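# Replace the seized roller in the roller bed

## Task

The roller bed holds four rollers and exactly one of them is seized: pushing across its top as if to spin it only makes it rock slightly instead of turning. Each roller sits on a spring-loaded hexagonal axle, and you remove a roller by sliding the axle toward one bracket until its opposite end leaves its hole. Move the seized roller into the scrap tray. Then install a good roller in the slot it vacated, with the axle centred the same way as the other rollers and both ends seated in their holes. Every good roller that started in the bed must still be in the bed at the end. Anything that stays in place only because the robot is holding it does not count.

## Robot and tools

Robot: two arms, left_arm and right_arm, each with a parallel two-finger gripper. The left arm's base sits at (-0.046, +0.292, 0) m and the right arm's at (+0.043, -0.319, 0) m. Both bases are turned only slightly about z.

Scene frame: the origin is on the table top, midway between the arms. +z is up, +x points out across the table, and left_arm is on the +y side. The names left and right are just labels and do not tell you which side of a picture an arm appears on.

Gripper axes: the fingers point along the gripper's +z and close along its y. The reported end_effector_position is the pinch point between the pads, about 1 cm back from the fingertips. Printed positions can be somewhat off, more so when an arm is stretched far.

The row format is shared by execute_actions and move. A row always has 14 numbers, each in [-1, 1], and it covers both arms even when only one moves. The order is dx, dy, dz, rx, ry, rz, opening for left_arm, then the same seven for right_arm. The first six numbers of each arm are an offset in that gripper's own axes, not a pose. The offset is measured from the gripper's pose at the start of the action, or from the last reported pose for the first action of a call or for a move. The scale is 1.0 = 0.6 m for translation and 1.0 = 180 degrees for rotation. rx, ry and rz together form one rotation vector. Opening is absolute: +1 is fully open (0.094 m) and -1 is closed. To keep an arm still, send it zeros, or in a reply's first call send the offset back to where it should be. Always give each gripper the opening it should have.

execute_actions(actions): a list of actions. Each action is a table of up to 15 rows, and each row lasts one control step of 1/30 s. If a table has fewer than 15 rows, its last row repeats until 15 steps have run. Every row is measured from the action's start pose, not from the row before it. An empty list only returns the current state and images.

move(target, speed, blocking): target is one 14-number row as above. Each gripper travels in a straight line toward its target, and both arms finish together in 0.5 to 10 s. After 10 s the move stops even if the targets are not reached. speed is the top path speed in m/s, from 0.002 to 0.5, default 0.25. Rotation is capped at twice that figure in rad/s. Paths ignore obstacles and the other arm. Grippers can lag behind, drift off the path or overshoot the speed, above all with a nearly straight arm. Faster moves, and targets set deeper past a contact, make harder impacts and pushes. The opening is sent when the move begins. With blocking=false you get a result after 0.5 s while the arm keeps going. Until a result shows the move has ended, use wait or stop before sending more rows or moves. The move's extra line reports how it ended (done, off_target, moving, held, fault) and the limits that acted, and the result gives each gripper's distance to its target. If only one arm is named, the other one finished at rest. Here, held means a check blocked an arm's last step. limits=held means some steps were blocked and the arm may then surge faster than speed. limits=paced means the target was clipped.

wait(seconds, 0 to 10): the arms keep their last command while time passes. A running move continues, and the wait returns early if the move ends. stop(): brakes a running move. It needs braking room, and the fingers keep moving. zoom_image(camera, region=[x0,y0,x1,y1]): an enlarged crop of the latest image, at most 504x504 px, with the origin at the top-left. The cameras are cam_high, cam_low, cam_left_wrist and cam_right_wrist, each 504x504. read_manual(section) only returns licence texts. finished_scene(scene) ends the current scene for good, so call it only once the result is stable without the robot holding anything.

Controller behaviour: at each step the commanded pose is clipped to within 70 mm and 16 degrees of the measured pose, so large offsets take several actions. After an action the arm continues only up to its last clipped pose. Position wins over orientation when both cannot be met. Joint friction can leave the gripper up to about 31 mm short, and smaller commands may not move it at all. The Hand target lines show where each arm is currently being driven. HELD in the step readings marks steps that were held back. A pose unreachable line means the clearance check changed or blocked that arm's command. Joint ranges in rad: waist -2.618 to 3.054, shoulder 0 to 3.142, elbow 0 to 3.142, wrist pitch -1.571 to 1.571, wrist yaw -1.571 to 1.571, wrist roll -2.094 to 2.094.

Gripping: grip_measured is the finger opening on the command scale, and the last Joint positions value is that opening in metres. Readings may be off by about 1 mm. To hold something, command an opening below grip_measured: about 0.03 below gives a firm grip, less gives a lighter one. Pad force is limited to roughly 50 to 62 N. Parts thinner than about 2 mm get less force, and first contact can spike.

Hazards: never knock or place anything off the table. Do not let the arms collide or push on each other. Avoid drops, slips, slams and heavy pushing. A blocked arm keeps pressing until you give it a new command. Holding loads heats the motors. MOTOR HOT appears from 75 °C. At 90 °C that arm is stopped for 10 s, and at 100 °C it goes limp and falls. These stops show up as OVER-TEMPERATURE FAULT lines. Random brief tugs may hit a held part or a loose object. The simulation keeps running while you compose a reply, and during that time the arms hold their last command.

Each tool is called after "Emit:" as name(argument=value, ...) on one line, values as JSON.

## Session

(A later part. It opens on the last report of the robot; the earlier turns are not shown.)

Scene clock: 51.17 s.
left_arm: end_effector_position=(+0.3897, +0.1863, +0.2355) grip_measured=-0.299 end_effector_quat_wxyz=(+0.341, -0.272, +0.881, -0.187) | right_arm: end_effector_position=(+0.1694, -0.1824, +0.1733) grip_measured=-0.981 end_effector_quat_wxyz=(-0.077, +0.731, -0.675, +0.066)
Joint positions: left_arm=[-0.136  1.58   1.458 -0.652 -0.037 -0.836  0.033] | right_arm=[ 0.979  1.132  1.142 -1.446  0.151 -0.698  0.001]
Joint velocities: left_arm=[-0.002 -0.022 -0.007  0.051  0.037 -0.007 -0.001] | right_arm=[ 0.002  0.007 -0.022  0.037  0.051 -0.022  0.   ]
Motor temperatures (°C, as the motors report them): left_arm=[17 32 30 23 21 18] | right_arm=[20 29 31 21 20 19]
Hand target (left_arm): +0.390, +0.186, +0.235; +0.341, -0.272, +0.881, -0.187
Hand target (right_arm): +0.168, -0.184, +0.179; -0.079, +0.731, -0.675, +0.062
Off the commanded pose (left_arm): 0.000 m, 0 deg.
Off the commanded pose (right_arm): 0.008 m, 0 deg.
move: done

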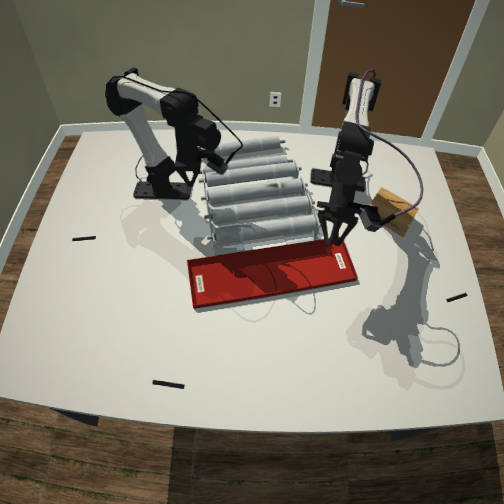

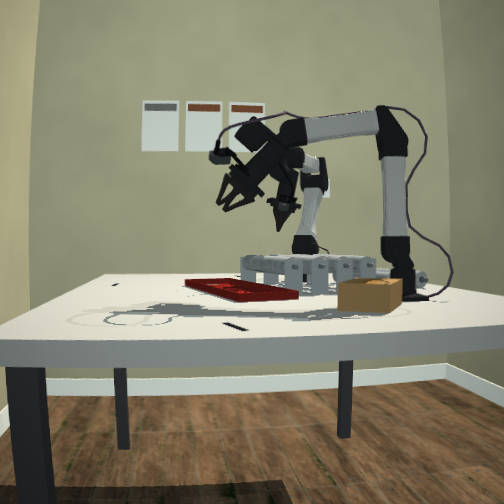

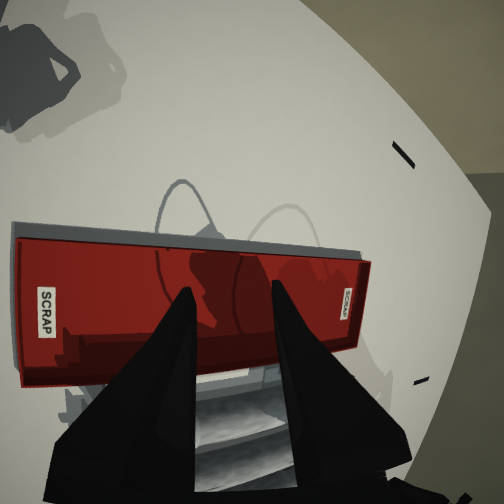

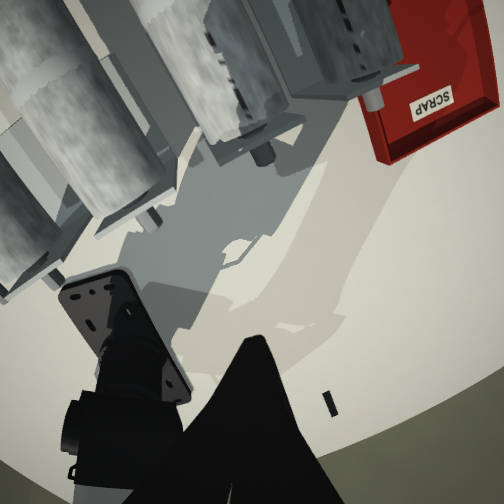

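Emit:
move(target=[0,0,0,0,0,0,-0.3,-0.21,0.21,0.05,-0.06,0,0,-1], speed=0.15)

Emit:
move(target=[0,0,0,0,0,0,-0.3,0,0,0.08,0,0,0,-1], speed=0.04)

Emit:
move(target=[0,0,0,0,0,0,-0.3,0,-0.25,0.015,0,0,0,-1], speed=0.03)

Emit:
move(target=[0,0,0,0,0,0,-0.3,0.2,0,-0.1,0,0,0,-1], speed=0.15)

Emit:
zoom_image(camera="cam_high", region=[180,130,340,250])

Scene clock: 58.57 s.
left_arm: end_effector_position=(+0.3897, +0.1863, +0.2355) grip_measured=-0.299 end_effector_quat_wxyz=(+0.341, -0.272, +0.881, -0.187) | right_arm: end_effector_position=(+0.0436, -0.0805, +0.1154) grip_measured=-0.981 end_effector_quat_wxyz=(+0.004, +0.735, -0.678, +0.016)
Joint positions: left_arm=[-0.136  1.58   1.458 -0.652 -0.037 -0.836  0.033] | right_arm=[ 1.596  1.472  1.172 -1.299  0.018 -0.071  0.001]
Joint velocities: left_arm=[ 0.007  0.002 -0.002 -0.022  0.022 -0.037 -0.   ] | right_arm=[-0.022  0.002 -0.007  0.022 -0.066  0.066 -0.001]
Motor temperatures (°C, as the motors report them): left_arm=[17 33 31 23 21 18] | right_arm=[20 29 32 21 20 19]
Hand target (left_arm): +0.390, +0.186, +0.235; +0.341, -0.272, +0.881, -0.187
Hand target (right_arm): +0.041, -0.071, +0.117; -0.002, +0.734, -0.679, +0.006
Off the commanded pose (left_arm): 0.000 m, 0 deg.
Off the commanded pose (right_arm): 0.015 m, 2 deg.
move: off_target (right_arm)

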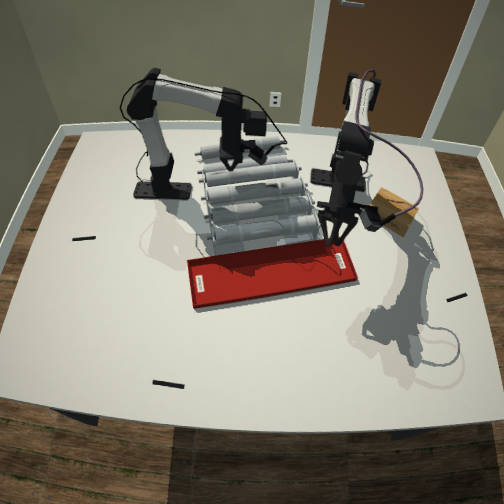

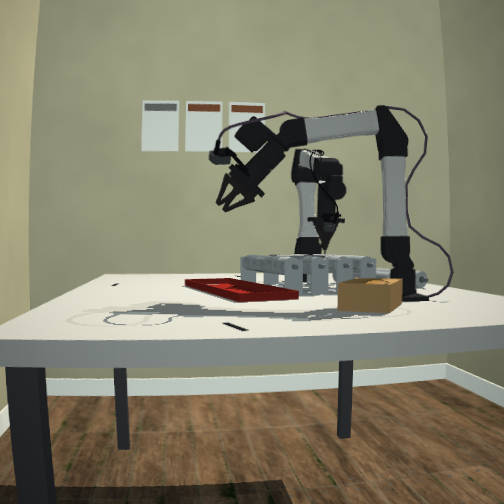

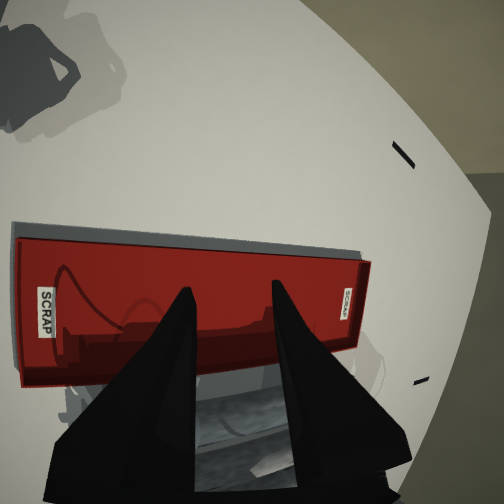

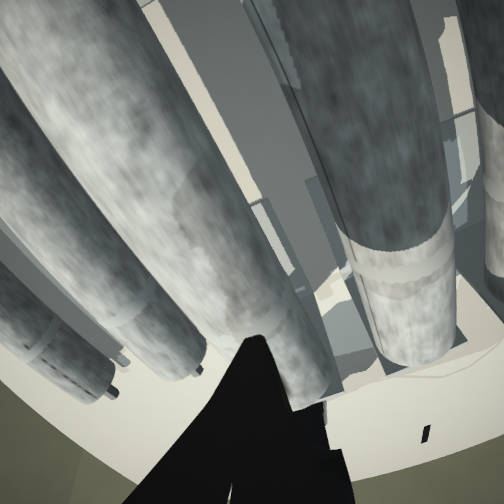

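Scene clock: 60.03 s.
left_arm: end_effector_position=(+0.3897, +0.1863, +0.2355) grip_measured=-0.299 end_effector_quat_wxyz=(+0.341, -0.272, +0.881, -0.187) | right_arm: end_effector_position=(+0.0616, -0.0769, +0.0822) grip_measured=-0.981 end_effector_quat_wxyz=(-0.037, +0.730, -0.681, +0.036)
Joint positions: left_arm=[-0.136  1.58   1.458 -0.652 -0.037 -0.836  0.033] | right_arm=[ 1.58   1.472  1.036 -1.13   0.102 -0.076  0.001]
Joint velocities: left_arm=[ 0.017 -0.002 -0.002  0.007  0.007  0.007  0.   ] | right_arm=[-0.012  0.017 -0.007 -0.022 -0.037  0.037 -0.   ]
Motor temperatures (°C, as the motors report them): left_arm=[17 33 31 24 21 18] | right_arm=[20 28 31 21 20 19]
Hand target (left_arm): +0.390, +0.186, +0.235; +0.341, -0.272, +0.881, -0.187
Hand target (right_arm): +0.046, -0.083, +0.069; +0.003, +0.734, -0.679, +0.017
Off the commanded pose (left_arm): 0.000 m, 0 deg.
Off the commanded pose (right_arm): 0.023 m, 5 deg.
move: off_target (right_arm)

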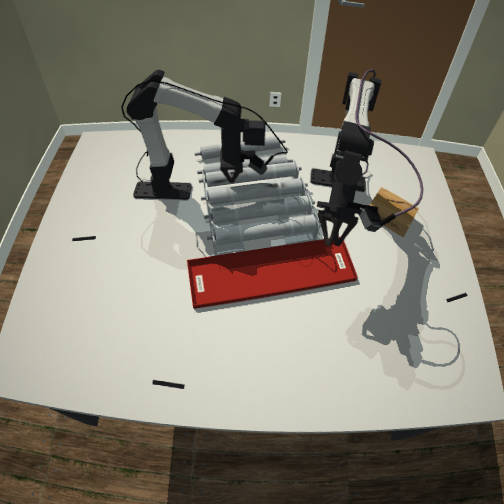

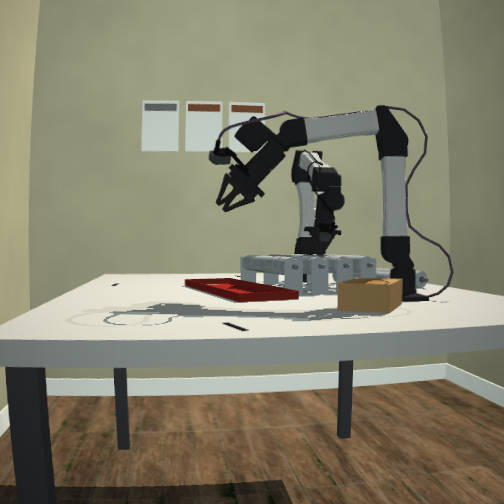

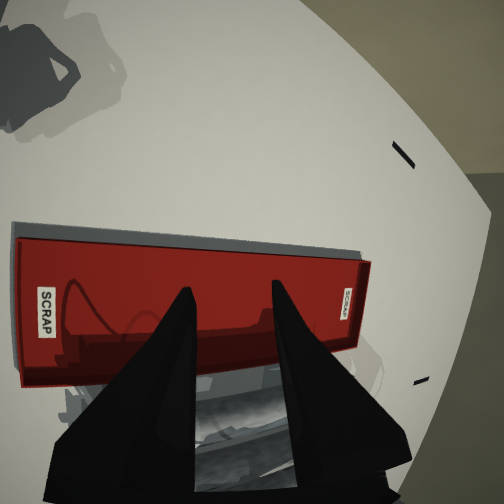

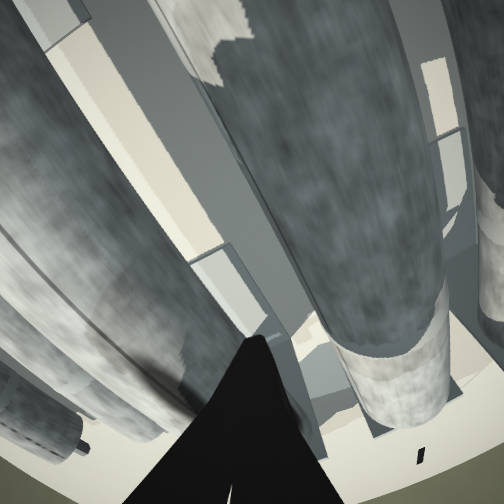

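Scene clock: 65.43 s.
left_arm: end_effector_position=(+0.3897, +0.1863, +0.2355) grip_measured=-0.299 end_effector_quat_wxyz=(+0.341, -0.272, +0.881, -0.187) | right_arm: end_effector_position=(+0.2097, -0.0629, +0.0953) grip_measured=-0.981 end_effector_quat_wxyz=(-0.047, +0.729, -0.682, +0.032)
Joint positions: left_arm=[-0.136  1.58   1.458 -0.652 -0.037 -0.836  0.033] | right_arm=[ 1.056  1.637  1.249 -1.106  0.084 -0.6    0.001]
Joint velocities: left_arm=[-0.007  0.012  0.007  0.081 -0.022 -0.066  0.   ] | right_arm=[-0.002  0.002 -0.012 -0.022 -0.007 -0.022 -0.   ]
Motor temperatures (°C, as the motors report them): left_arm=[17 33 32 24 21 18] | right_arm=[20 28 32 21 20 19]
Hand target (left_arm): +0.390, +0.186, +0.235; +0.341, -0.272, +0.881, -0.187
Hand target (right_arm): +0.211, -0.062, +0.091; -0.040, +0.730, -0.681, +0.033
Off the commanded pose (left_arm): 0.000 m, 0 deg.
Off the commanded pose (right_arm): 0.008 m, 1 deg.
move: done

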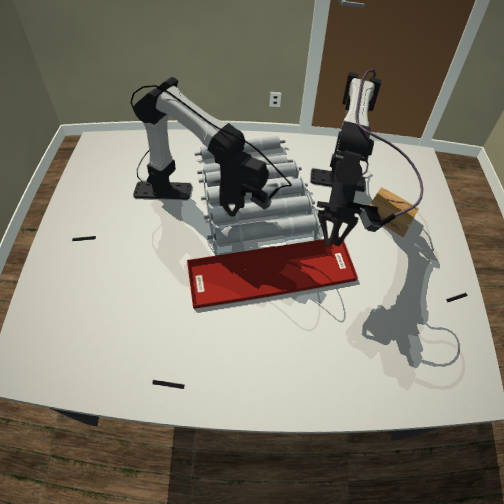

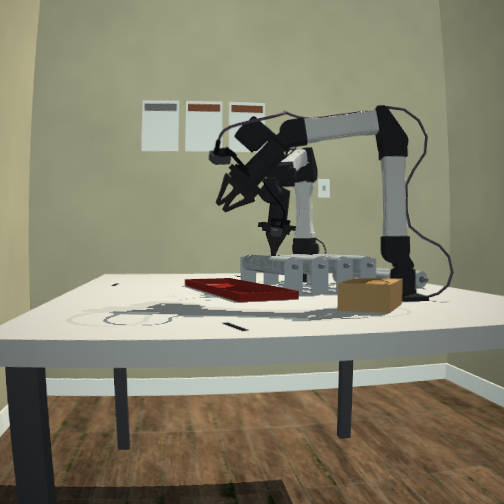

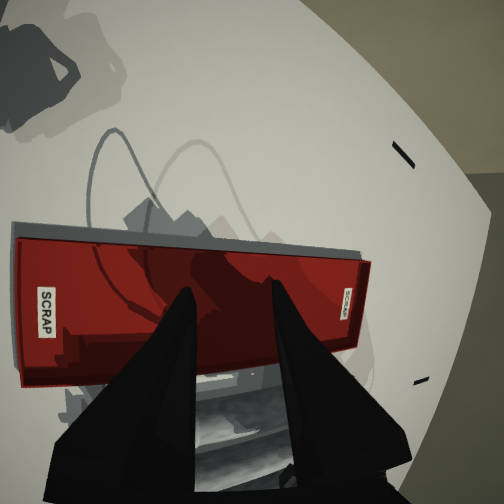

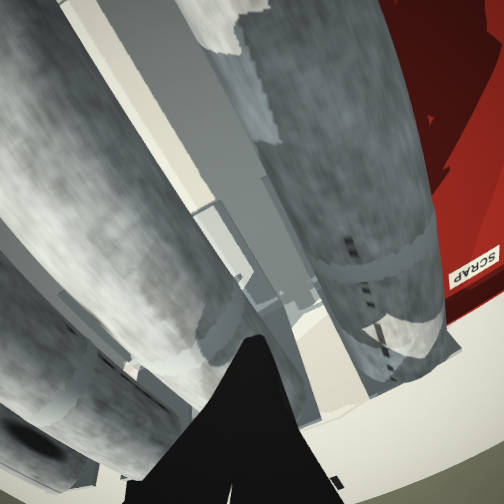

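Scene clock: 66.90 s.
left_arm: end_effector_position=(+0.3897, +0.1863, +0.2355) grip_measured=-0.299 end_effector_quat_wxyz=(+0.341, -0.272, +0.881, -0.187) | right_arm: end_effector_position=(+0.2206, -0.1747, +0.1595) grip_measured=-0.981 end_effector_quat_wxyz=(-0.067, +0.727, -0.682, +0.036)
Joint positions: left_arm=[-0.136  1.58   1.458 -0.652 -0.037 -0.836  0.033] | right_arm=[ 0.743  1.284  1.187 -1.333  0.06  -0.912  0.001]
Joint velocities: left_arm=[ 0.017 -0.002 -0.007  0.022  0.037  0.007  0.   ] | right_arm=[-0.002 -0.002 -0.007 -0.022  0.037 -0.066  0.001]
Motor temperatures (°C, as the motors report them): left_arm=[17 33 32 24 21 18] | right_arm=[20 28 32 21 20 19]
Hand target (left_arm): +0.390, +0.186, +0.235; +0.341, -0.272, +0.881, -0.187
Hand target (right_arm): +0.213, -0.182, +0.154; -0.049, +0.729, -0.682, +0.032
Off the commanded pose (left_arm): 0.000 m, 0 deg.
Off the commanded pose (right_arm): 0.015 m, 2 deg.
move: off_target (right_arm)

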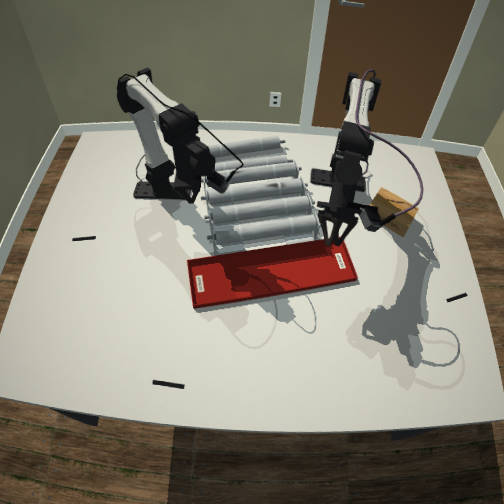

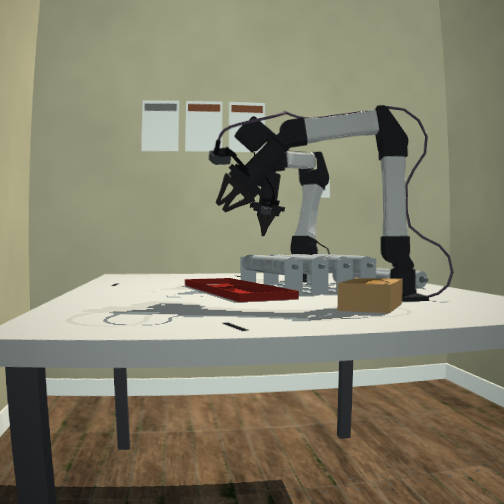

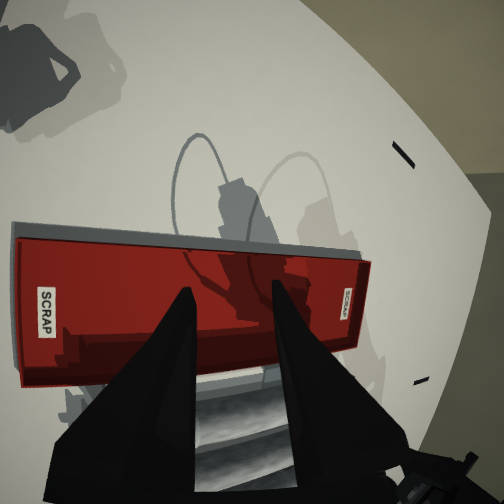

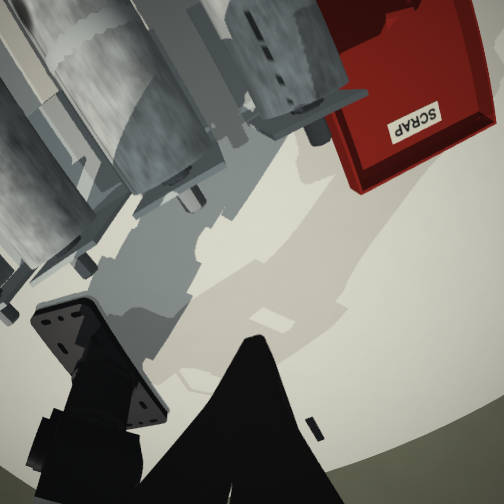

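Region (180, 130, 340, 250) of cam_high's 504x504 image, scaled by 3.150, with more detail than that image has; it fills the top 378 rows of this view, and the rest is white.

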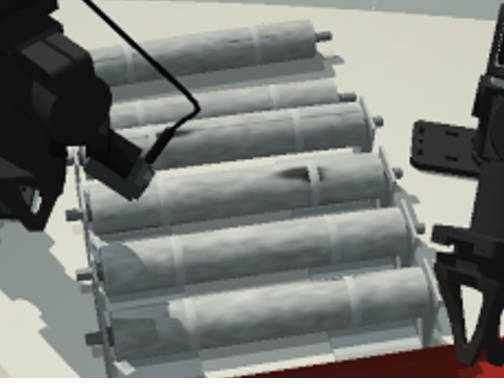

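Emit:
move(target=[0,0,0,0.064,0.294,0.606,0.5,-0.06,0.165,0.08,-0.045,0,0,-0.3], speed=0.3)

Emit:
move(target=[-0.054,-0.52,0.175,0,0,0,0.5,0,0,0,0,0,0,-0.3], speed=0.2)

Scene clock: 77.47 s.
left_arm: end_effector_position=(+0.3907, +0.1889, +0.2369) grip_measured=+0.499 end_effector_quat_wxyz=(+0.151, +0.634, +0.756, +0.061) | right_arm: end_effector_position=(+0.1303, -0.1450, +0.1025) grip_measured=-0.302 end_effector_quat_wxyz=(-0.012, +0.729, -0.685, -0.007)
Joint positions: left_arm=[-0.104  2.101  2.395 -1.54   0.03   1.17   0.07 ] | right_arm=[ 1.114  1.251  0.948 -1.241 -0.007 -0.535  0.033]
Joint velocities: left_arm=[-0.007  0.007  0.007 -0.007  0.037  0.022  0.001] | right_arm=[ 0.007  0.012 -0.002  0.022  0.037  0.022  0.001]
Motor temperatures (°C, as the motors report them): left_arm=[17 34 33 24 21 18] | right_arm=[20 28 31 21 20 19]
Hand target (left_arm): +0.390, +0.186, +0.232; +0.139, +0.644, +0.750, +0.064
Hand target (right_arm): +0.127, -0.146, +0.098; -0.012, +0.729, -0.684, -0.010
Off the commanded pose (left_arm): 0.003 m, 19 deg; orientation clipped at the last step of the last action.
Off the commanded pose (right_arm): 0.005 m, 1 deg.
joint sent to its limit (left arm) — the command would take joint 4 (wrist pitch) past its lower limit, so that joint was sent only as far as its limit.
move: off_target (left_arm); limits=paced

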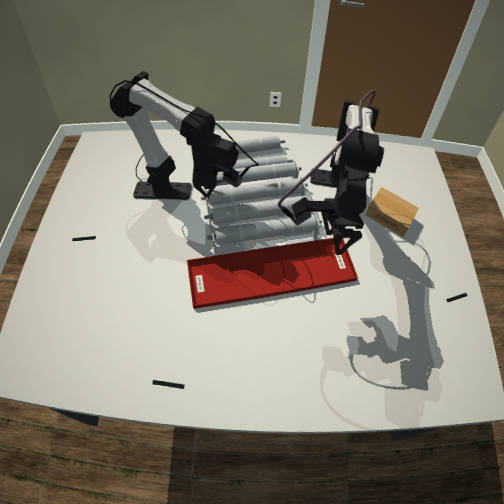

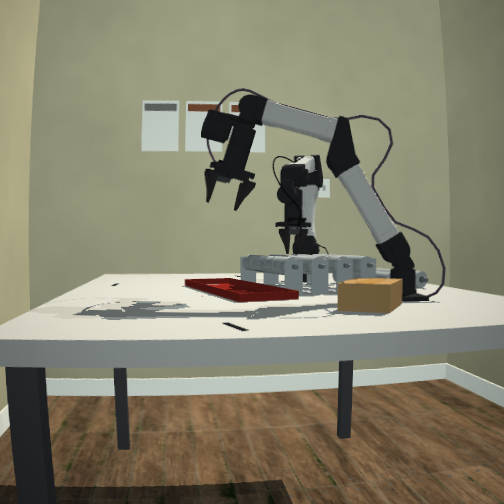

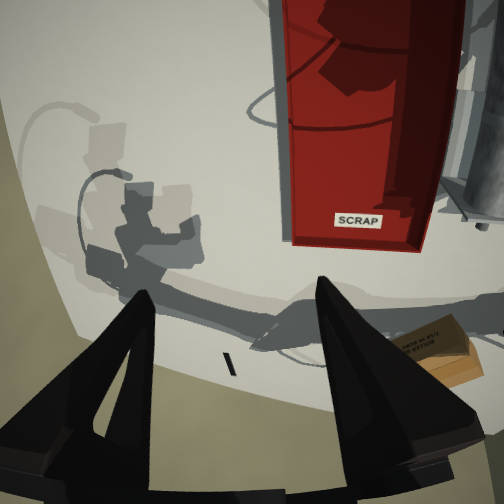

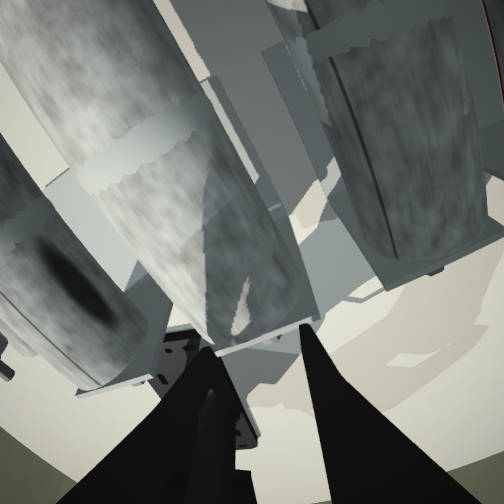

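Scene clock: 81.37 s.
left_arm: end_effector_position=(+0.1419, +0.0997, +0.1345) grip_measured=+0.498 end_effector_quat_wxyz=(+0.405, +0.519, +0.625, +0.420) | right_arm: end_effector_position=(+0.1303, -0.1450, +0.1025) grip_measured=-0.302 end_effector_quat_wxyz=(-0.012, +0.729, -0.685, -0.007)
Joint positions: left_arm=[-1.33   1.43   0.732 -0.83  -1.245 -0.03   0.07 ] | right_arm=[ 1.114  1.251  0.948 -1.241 -0.007 -0.535  0.033]
Joint velocities: left_arm=[-0.017  0.012 -0.032  0.022  0.022  0.007 -0.001] | right_arm=[ 0.007 -0.012 -0.002 -0.066  0.007 -0.051 -0.001]
Motor temperatures (°C, as the motors report them): left_arm=[17 33 32 24 22 18] | right_arm=[20 28 31 21 20 19]
Hand target (left_arm): +0.119, +0.095, +0.071; +0.336, +0.558, +0.680, +0.336
Hand target (right_arm): +0.130, -0.145, +0.103; -0.012, +0.729, -0.685, -0.007
Off the commanded pose (left_arm): 0.082 m, 55 deg; orientation clipped at the last step of the last action.
Off the commanded pose (right_arm): 0.000 m, 0 deg.
move: off_target (left_arm); limits=paced

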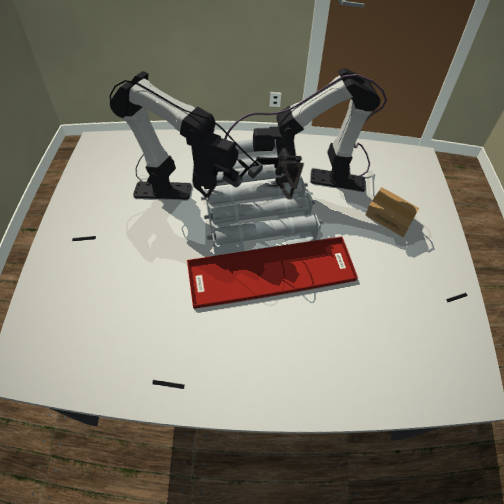

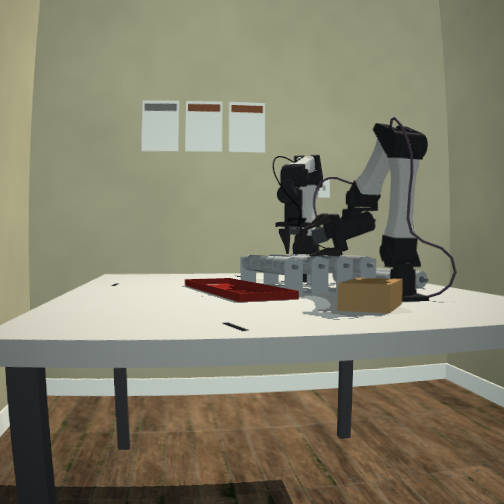

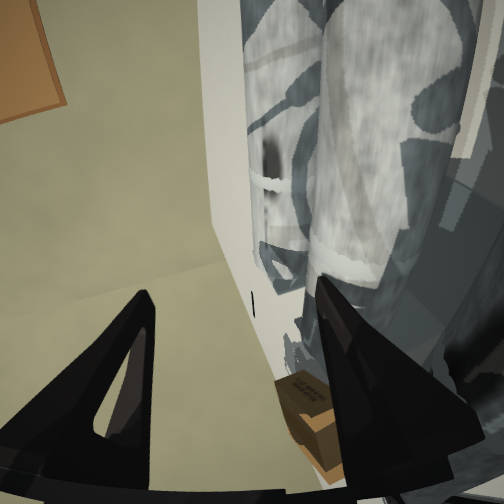

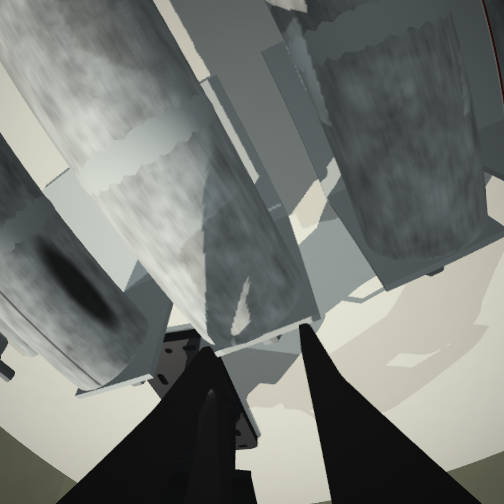

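Emit:
move(target=[0,0.03,-0.09,0.39,0,0,0.5,0,0,0,0,0,0,-0.3], speed=0.1)

Scene clock: 89.70 s.
left_arm: end_effector_position=(+0.0978, +0.0938, +0.1713) grip_measured=+0.499 end_effector_quat_wxyz=(+0.053, +0.658, +0.751, -0.011) | right_arm: end_effector_position=(+0.1303, -0.1450, +0.1025) grip_measured=-0.302 end_effector_quat_wxyz=(-0.012, +0.729, -0.685, -0.007)
Joint positions: left_arm=[-0.828  1.383  1.313 -1.394 -0.002  0.495  0.07 ] | right_arm=[ 1.114  1.251  0.948 -1.241 -0.007 -0.535  0.033]
Joint velocities: left_arm=[-0.007 -0.012  0.007 -0.037  0.007  0.051  0.   ] | right_arm=[-0.012 -0.002  0.027 -0.066  0.007 -0.081  0.   ]
Motor temperatures (°C, as the motors report them): left_arm=[17 32 33 23 22 18] | right_arm=[20 27 31 21 20 19]
Hand target (left_arm): +0.098, +0.094, +0.170; +0.040, +0.659, +0.751, -0.014
Hand target (right_arm): +0.130, -0.145, +0.103; -0.012, +0.729, -0.685, -0.007
Off the commanded pose (left_arm): 0.004 m, 2 deg.
Off the commanded pose (right_arm): 0.000 m, 0 deg.
move: done

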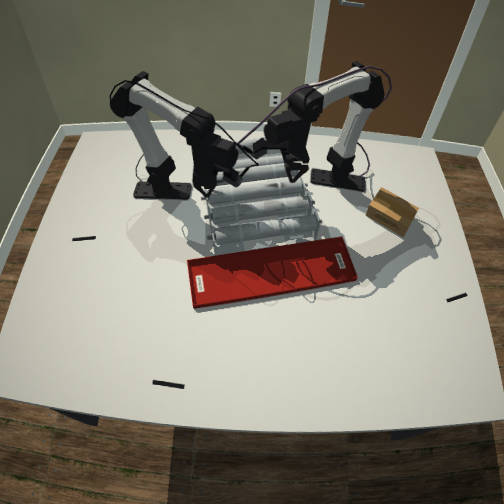

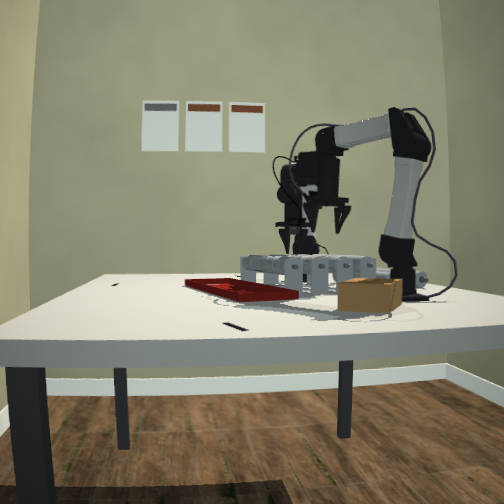

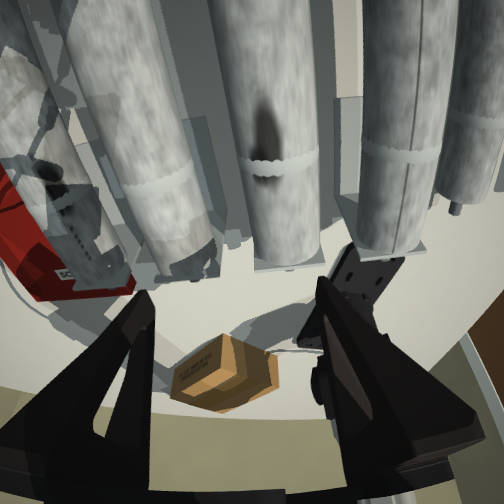

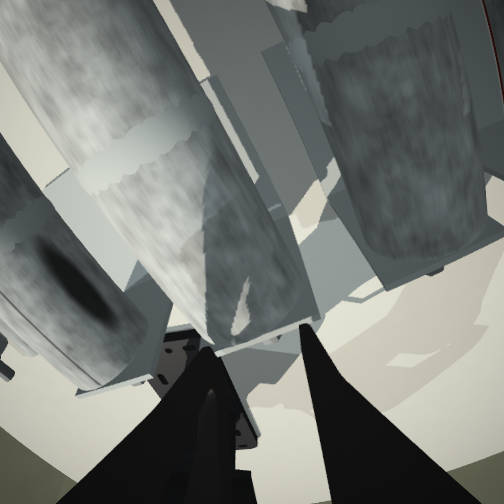

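Emit:
move(target=[0.02,-0.05,0.1,0.02,0.025,0,0.5,0,0,0.07,0,0,0,-0.3], speed=0.05)

Scene clock: 93.40 s.
left_arm: end_effector_position=(+0.0751, +0.0976, +0.1163) grip_measured=+0.499 end_effector_quat_wxyz=(+0.013, +0.659, +0.752, -0.007) | right_arm: end_effector_position=(+0.1278, -0.1439, +0.0952) grip_measured=-0.301 end_effector_quat_wxyz=(-0.022, +0.729, -0.684, -0.019)
Joint positions: left_arm=[-0.891  1.383  1.1   -1.26   0.007  0.431  0.07 ] | right_arm=[ 1.114  1.226  0.901 -1.193 -0.023 -0.536  0.033]
Joint velocities: left_arm=[-0.007 -0.002  0.007  0.007 -0.051  0.022  0.001] | right_arm=[ 0.017  0.002  0.007  0.037 -0.081 -0.051 -0.001]
Motor temperatures (°C, as the motors report them): left_arm=[17 32 33 23 22 18] | right_arm=[20 27 31 21 20 19]
Hand target (left_arm): +0.070, +0.098, +0.109; +0.001, +0.659, +0.752, -0.010
Hand target (right_arm): +0.129, -0.148, +0.065; -0.010, +0.729, -0.684, -0.007
Off the commanded pose (left_arm): 0.009 m, 1 deg.
Off the commanded pose (right_arm): 0.035 m, 2 deg.
move: off_target (right_arm)

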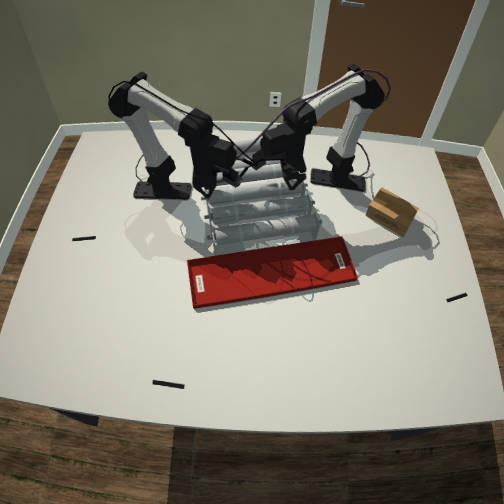

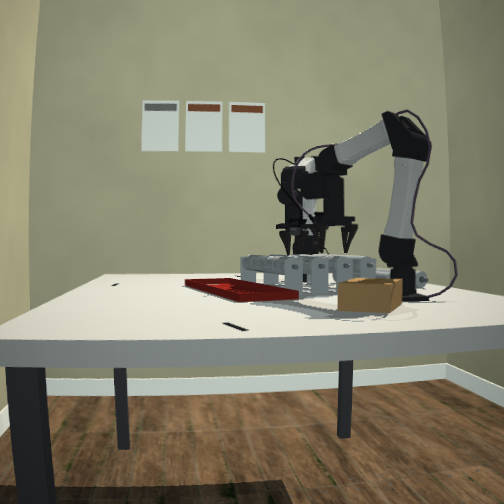

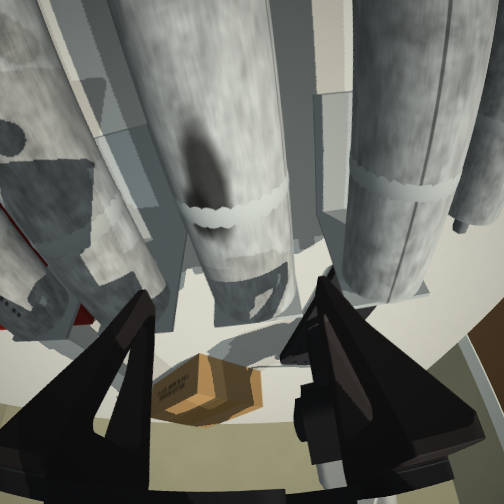

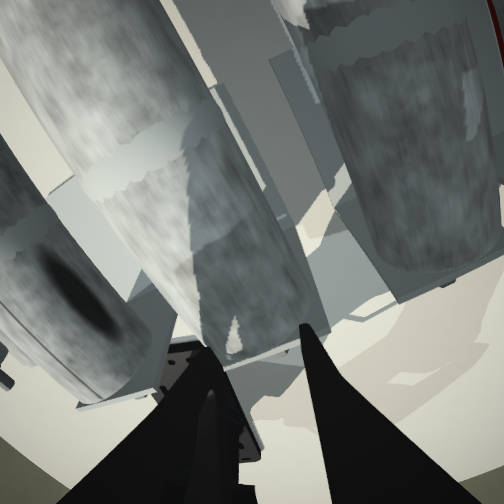

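Emit:
move(target=[0,0,0.09,0,0,0,0.5,0.035,-0.01,-0.02,0,0,0,-0.3], speed=0.04)

Emit:
move(target=[0,0,0,0,0,0,-0.06,0,0,0.07,0,0,0,-0.3], speed=0.04)

Emit:
move(target=[0,0,0,0,0,0,-0.06,0,0,0,0,0,0,-0.9])

Scene clock: 97.80 s.
left_arm: end_effector_position=(+0.0777, +0.0936, +0.0717) grip_measured=+0.499 end_effector_quat_wxyz=(+0.026, +0.659, +0.752, -0.011) | right_arm: end_effector_position=(+0.1359, -0.1598, +0.1038) grip_measured=-0.301 end_effector_quat_wxyz=(-0.025, +0.729, -0.683, -0.021)
Joint positions: left_arm=[-0.891  1.399  0.933 -1.049  0.007  0.43   0.07 ] | right_arm=[ 1.028  1.177  0.905 -1.242 -0.032 -0.623  0.033]
Joint velocities: left_arm=[ 0.002  0.007  0.007  0.022  0.007 -0.095 -0.001] | right_arm=[ 0.017  0.012 -0.022  0.066 -0.037 -0.037 -0.001]
Motor temperatures (°C, as the motors report them): left_arm=[17 31 32 22 22 18] | right_arm=[20 27 31 21 20 19]
Hand target (left_arm): +0.076, +0.097, +0.063; +0.013, +0.659, +0.752, -0.007
Hand target (right_arm): +0.135, -0.164, +0.106; -0.023, +0.729, -0.684, -0.019
Off the commanded pose (left_arm): 0.010 m, 2 deg.
Off the commanded pose (right_arm): 0.006 m, 0 deg.
move: done

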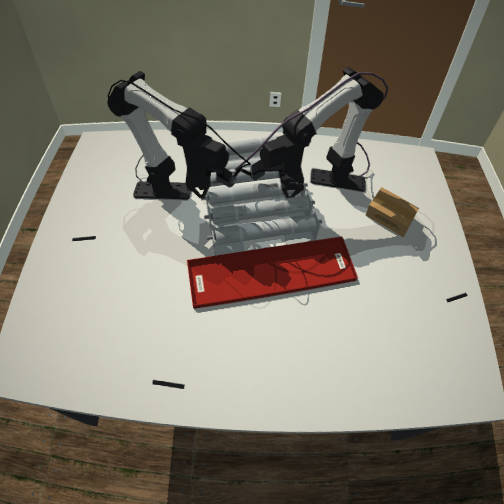

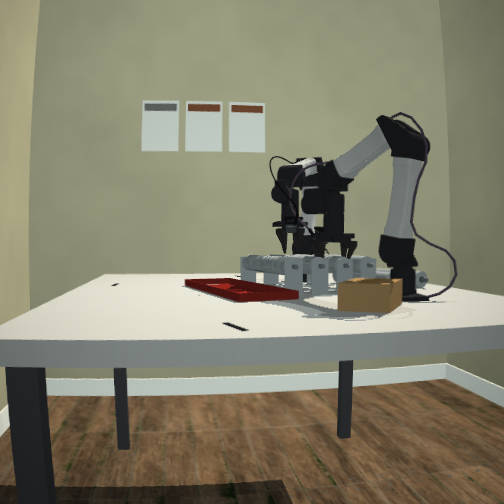

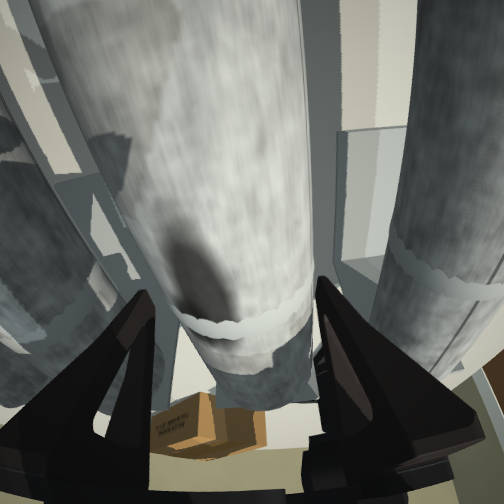

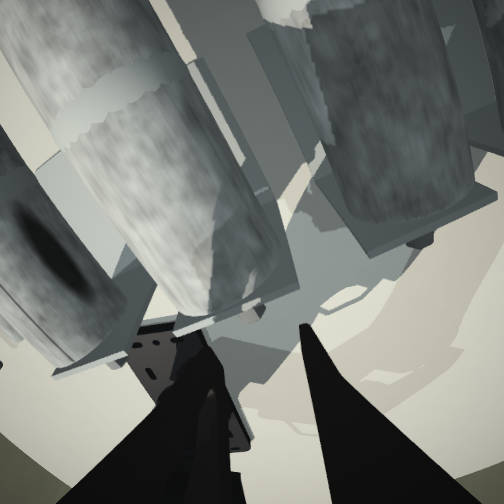

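Scene clock: 99.10 s.
left_arm: end_effector_position=(+0.0713, +0.0923, +0.0716) grip_measured=+0.024 end_effector_quat_wxyz=(+0.017, +0.657, +0.754, -0.024) | right_arm: end_effector_position=(+0.1351, -0.1670, +0.0731) grip_measured=-0.301 end_effector_quat_wxyz=(-0.019, +0.729, -0.684, -0.011)
Joint positions: left_arm=[-0.896  1.399  0.933 -1.058  0.036  0.42   0.048] | right_arm=[ 1.028  1.177  0.784 -1.136 -0.013 -0.623  0.033]
Joint velocities: left_arm=[-0.007  0.007 -0.007 -0.022 -0.051 -0.007  0.   ] | right_arm=[ 0.022 -0.002 -0.002  0.037 -0.051  0.051  0.   ]
Motor temperatures (°C, as the motors report them): left_arm=[17 31 32 22 21 18] | right_arm=[20 27 31 21 20 19]
Hand target (left_arm): +0.078, +0.093, +0.072; +0.026, +0.659, +0.752, -0.011
Hand target (right_arm): +0.136, -0.159, +0.063; -0.024, +0.729, -0.683, -0.021
Off the commanded pose (left_arm): 0.006 m, 2 deg.
Off the commanded pose (right_arm): 0.015 m, 1 deg.
move: off_target (right_arm)

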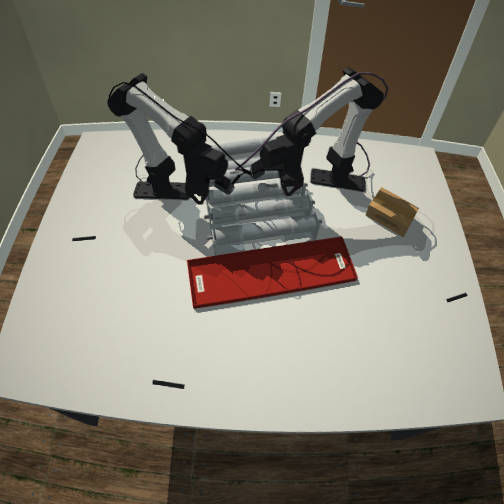

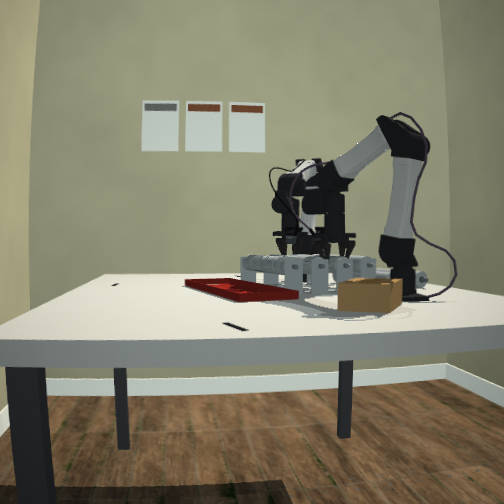

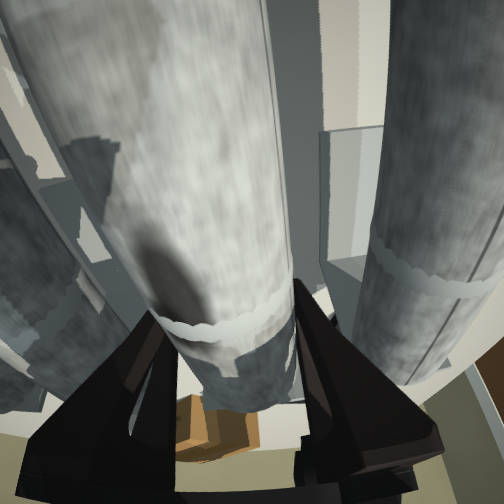

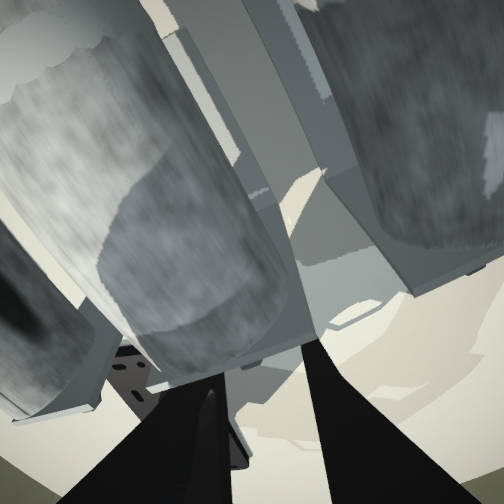

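Scene clock: 99.60 s.
left_arm: end_effector_position=(+0.0711, +0.0922, +0.0717) grip_measured=+0.024 end_effector_quat_wxyz=(+0.017, +0.656, +0.754, -0.025) | right_arm: end_effector_position=(+0.1329, -0.1674, +0.0731) grip_measured=-0.777 end_effector_quat_wxyz=(-0.015, +0.732, -0.681, -0.014)
Joint positions: left_arm=[-0.896  1.399  0.933 -1.058  0.037  0.419  0.048] | right_arm=[ 1.03   1.177  0.784 -1.142 -0.022 -0.628  0.01 ]
Joint velocities: left_arm=[ 0.012  0.012  0.007  0.066  0.007 -0.022 -0.001] | right_arm=[-0.007 -0.007  0.002 -0.095 -0.007  0.007 -0.   ]
Motor temperatures (°C, as the motors report them): left_arm=[17 31 32 22 21 18] | right_arm=[20 27 31 21 20 19]
Hand target (left_arm): +0.071, +0.092, +0.072; +0.017, +0.657, +0.754, -0.024
Hand target (right_arm): +0.135, -0.167, +0.073; -0.019, +0.729, -0.684, -0.011
Off the commanded pose (left_arm): 0.000 m, 0 deg.
Off the commanded pose (right_arm): 0.002 m, 1 deg.
move: done

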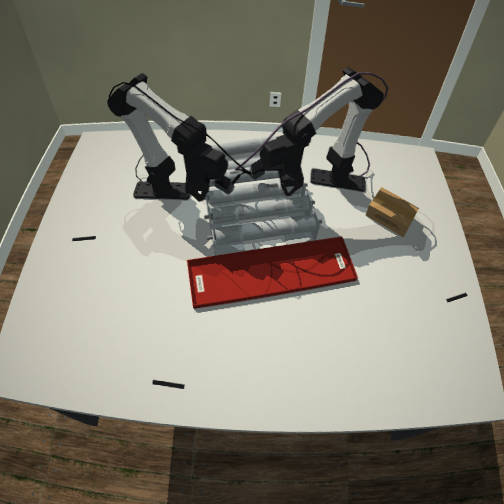

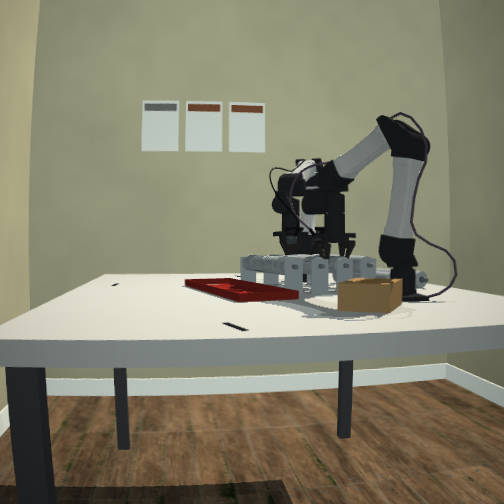

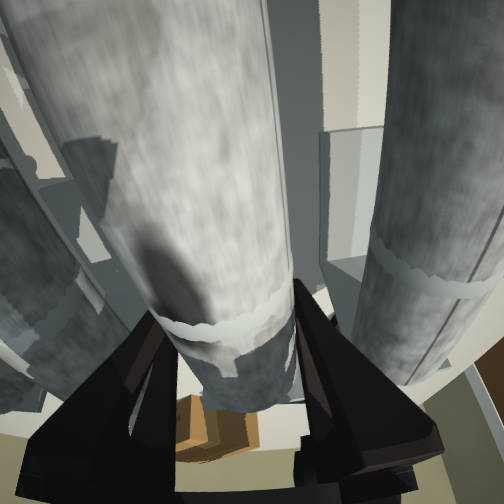

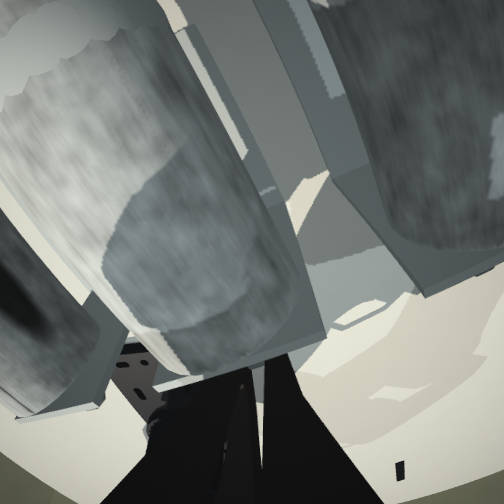

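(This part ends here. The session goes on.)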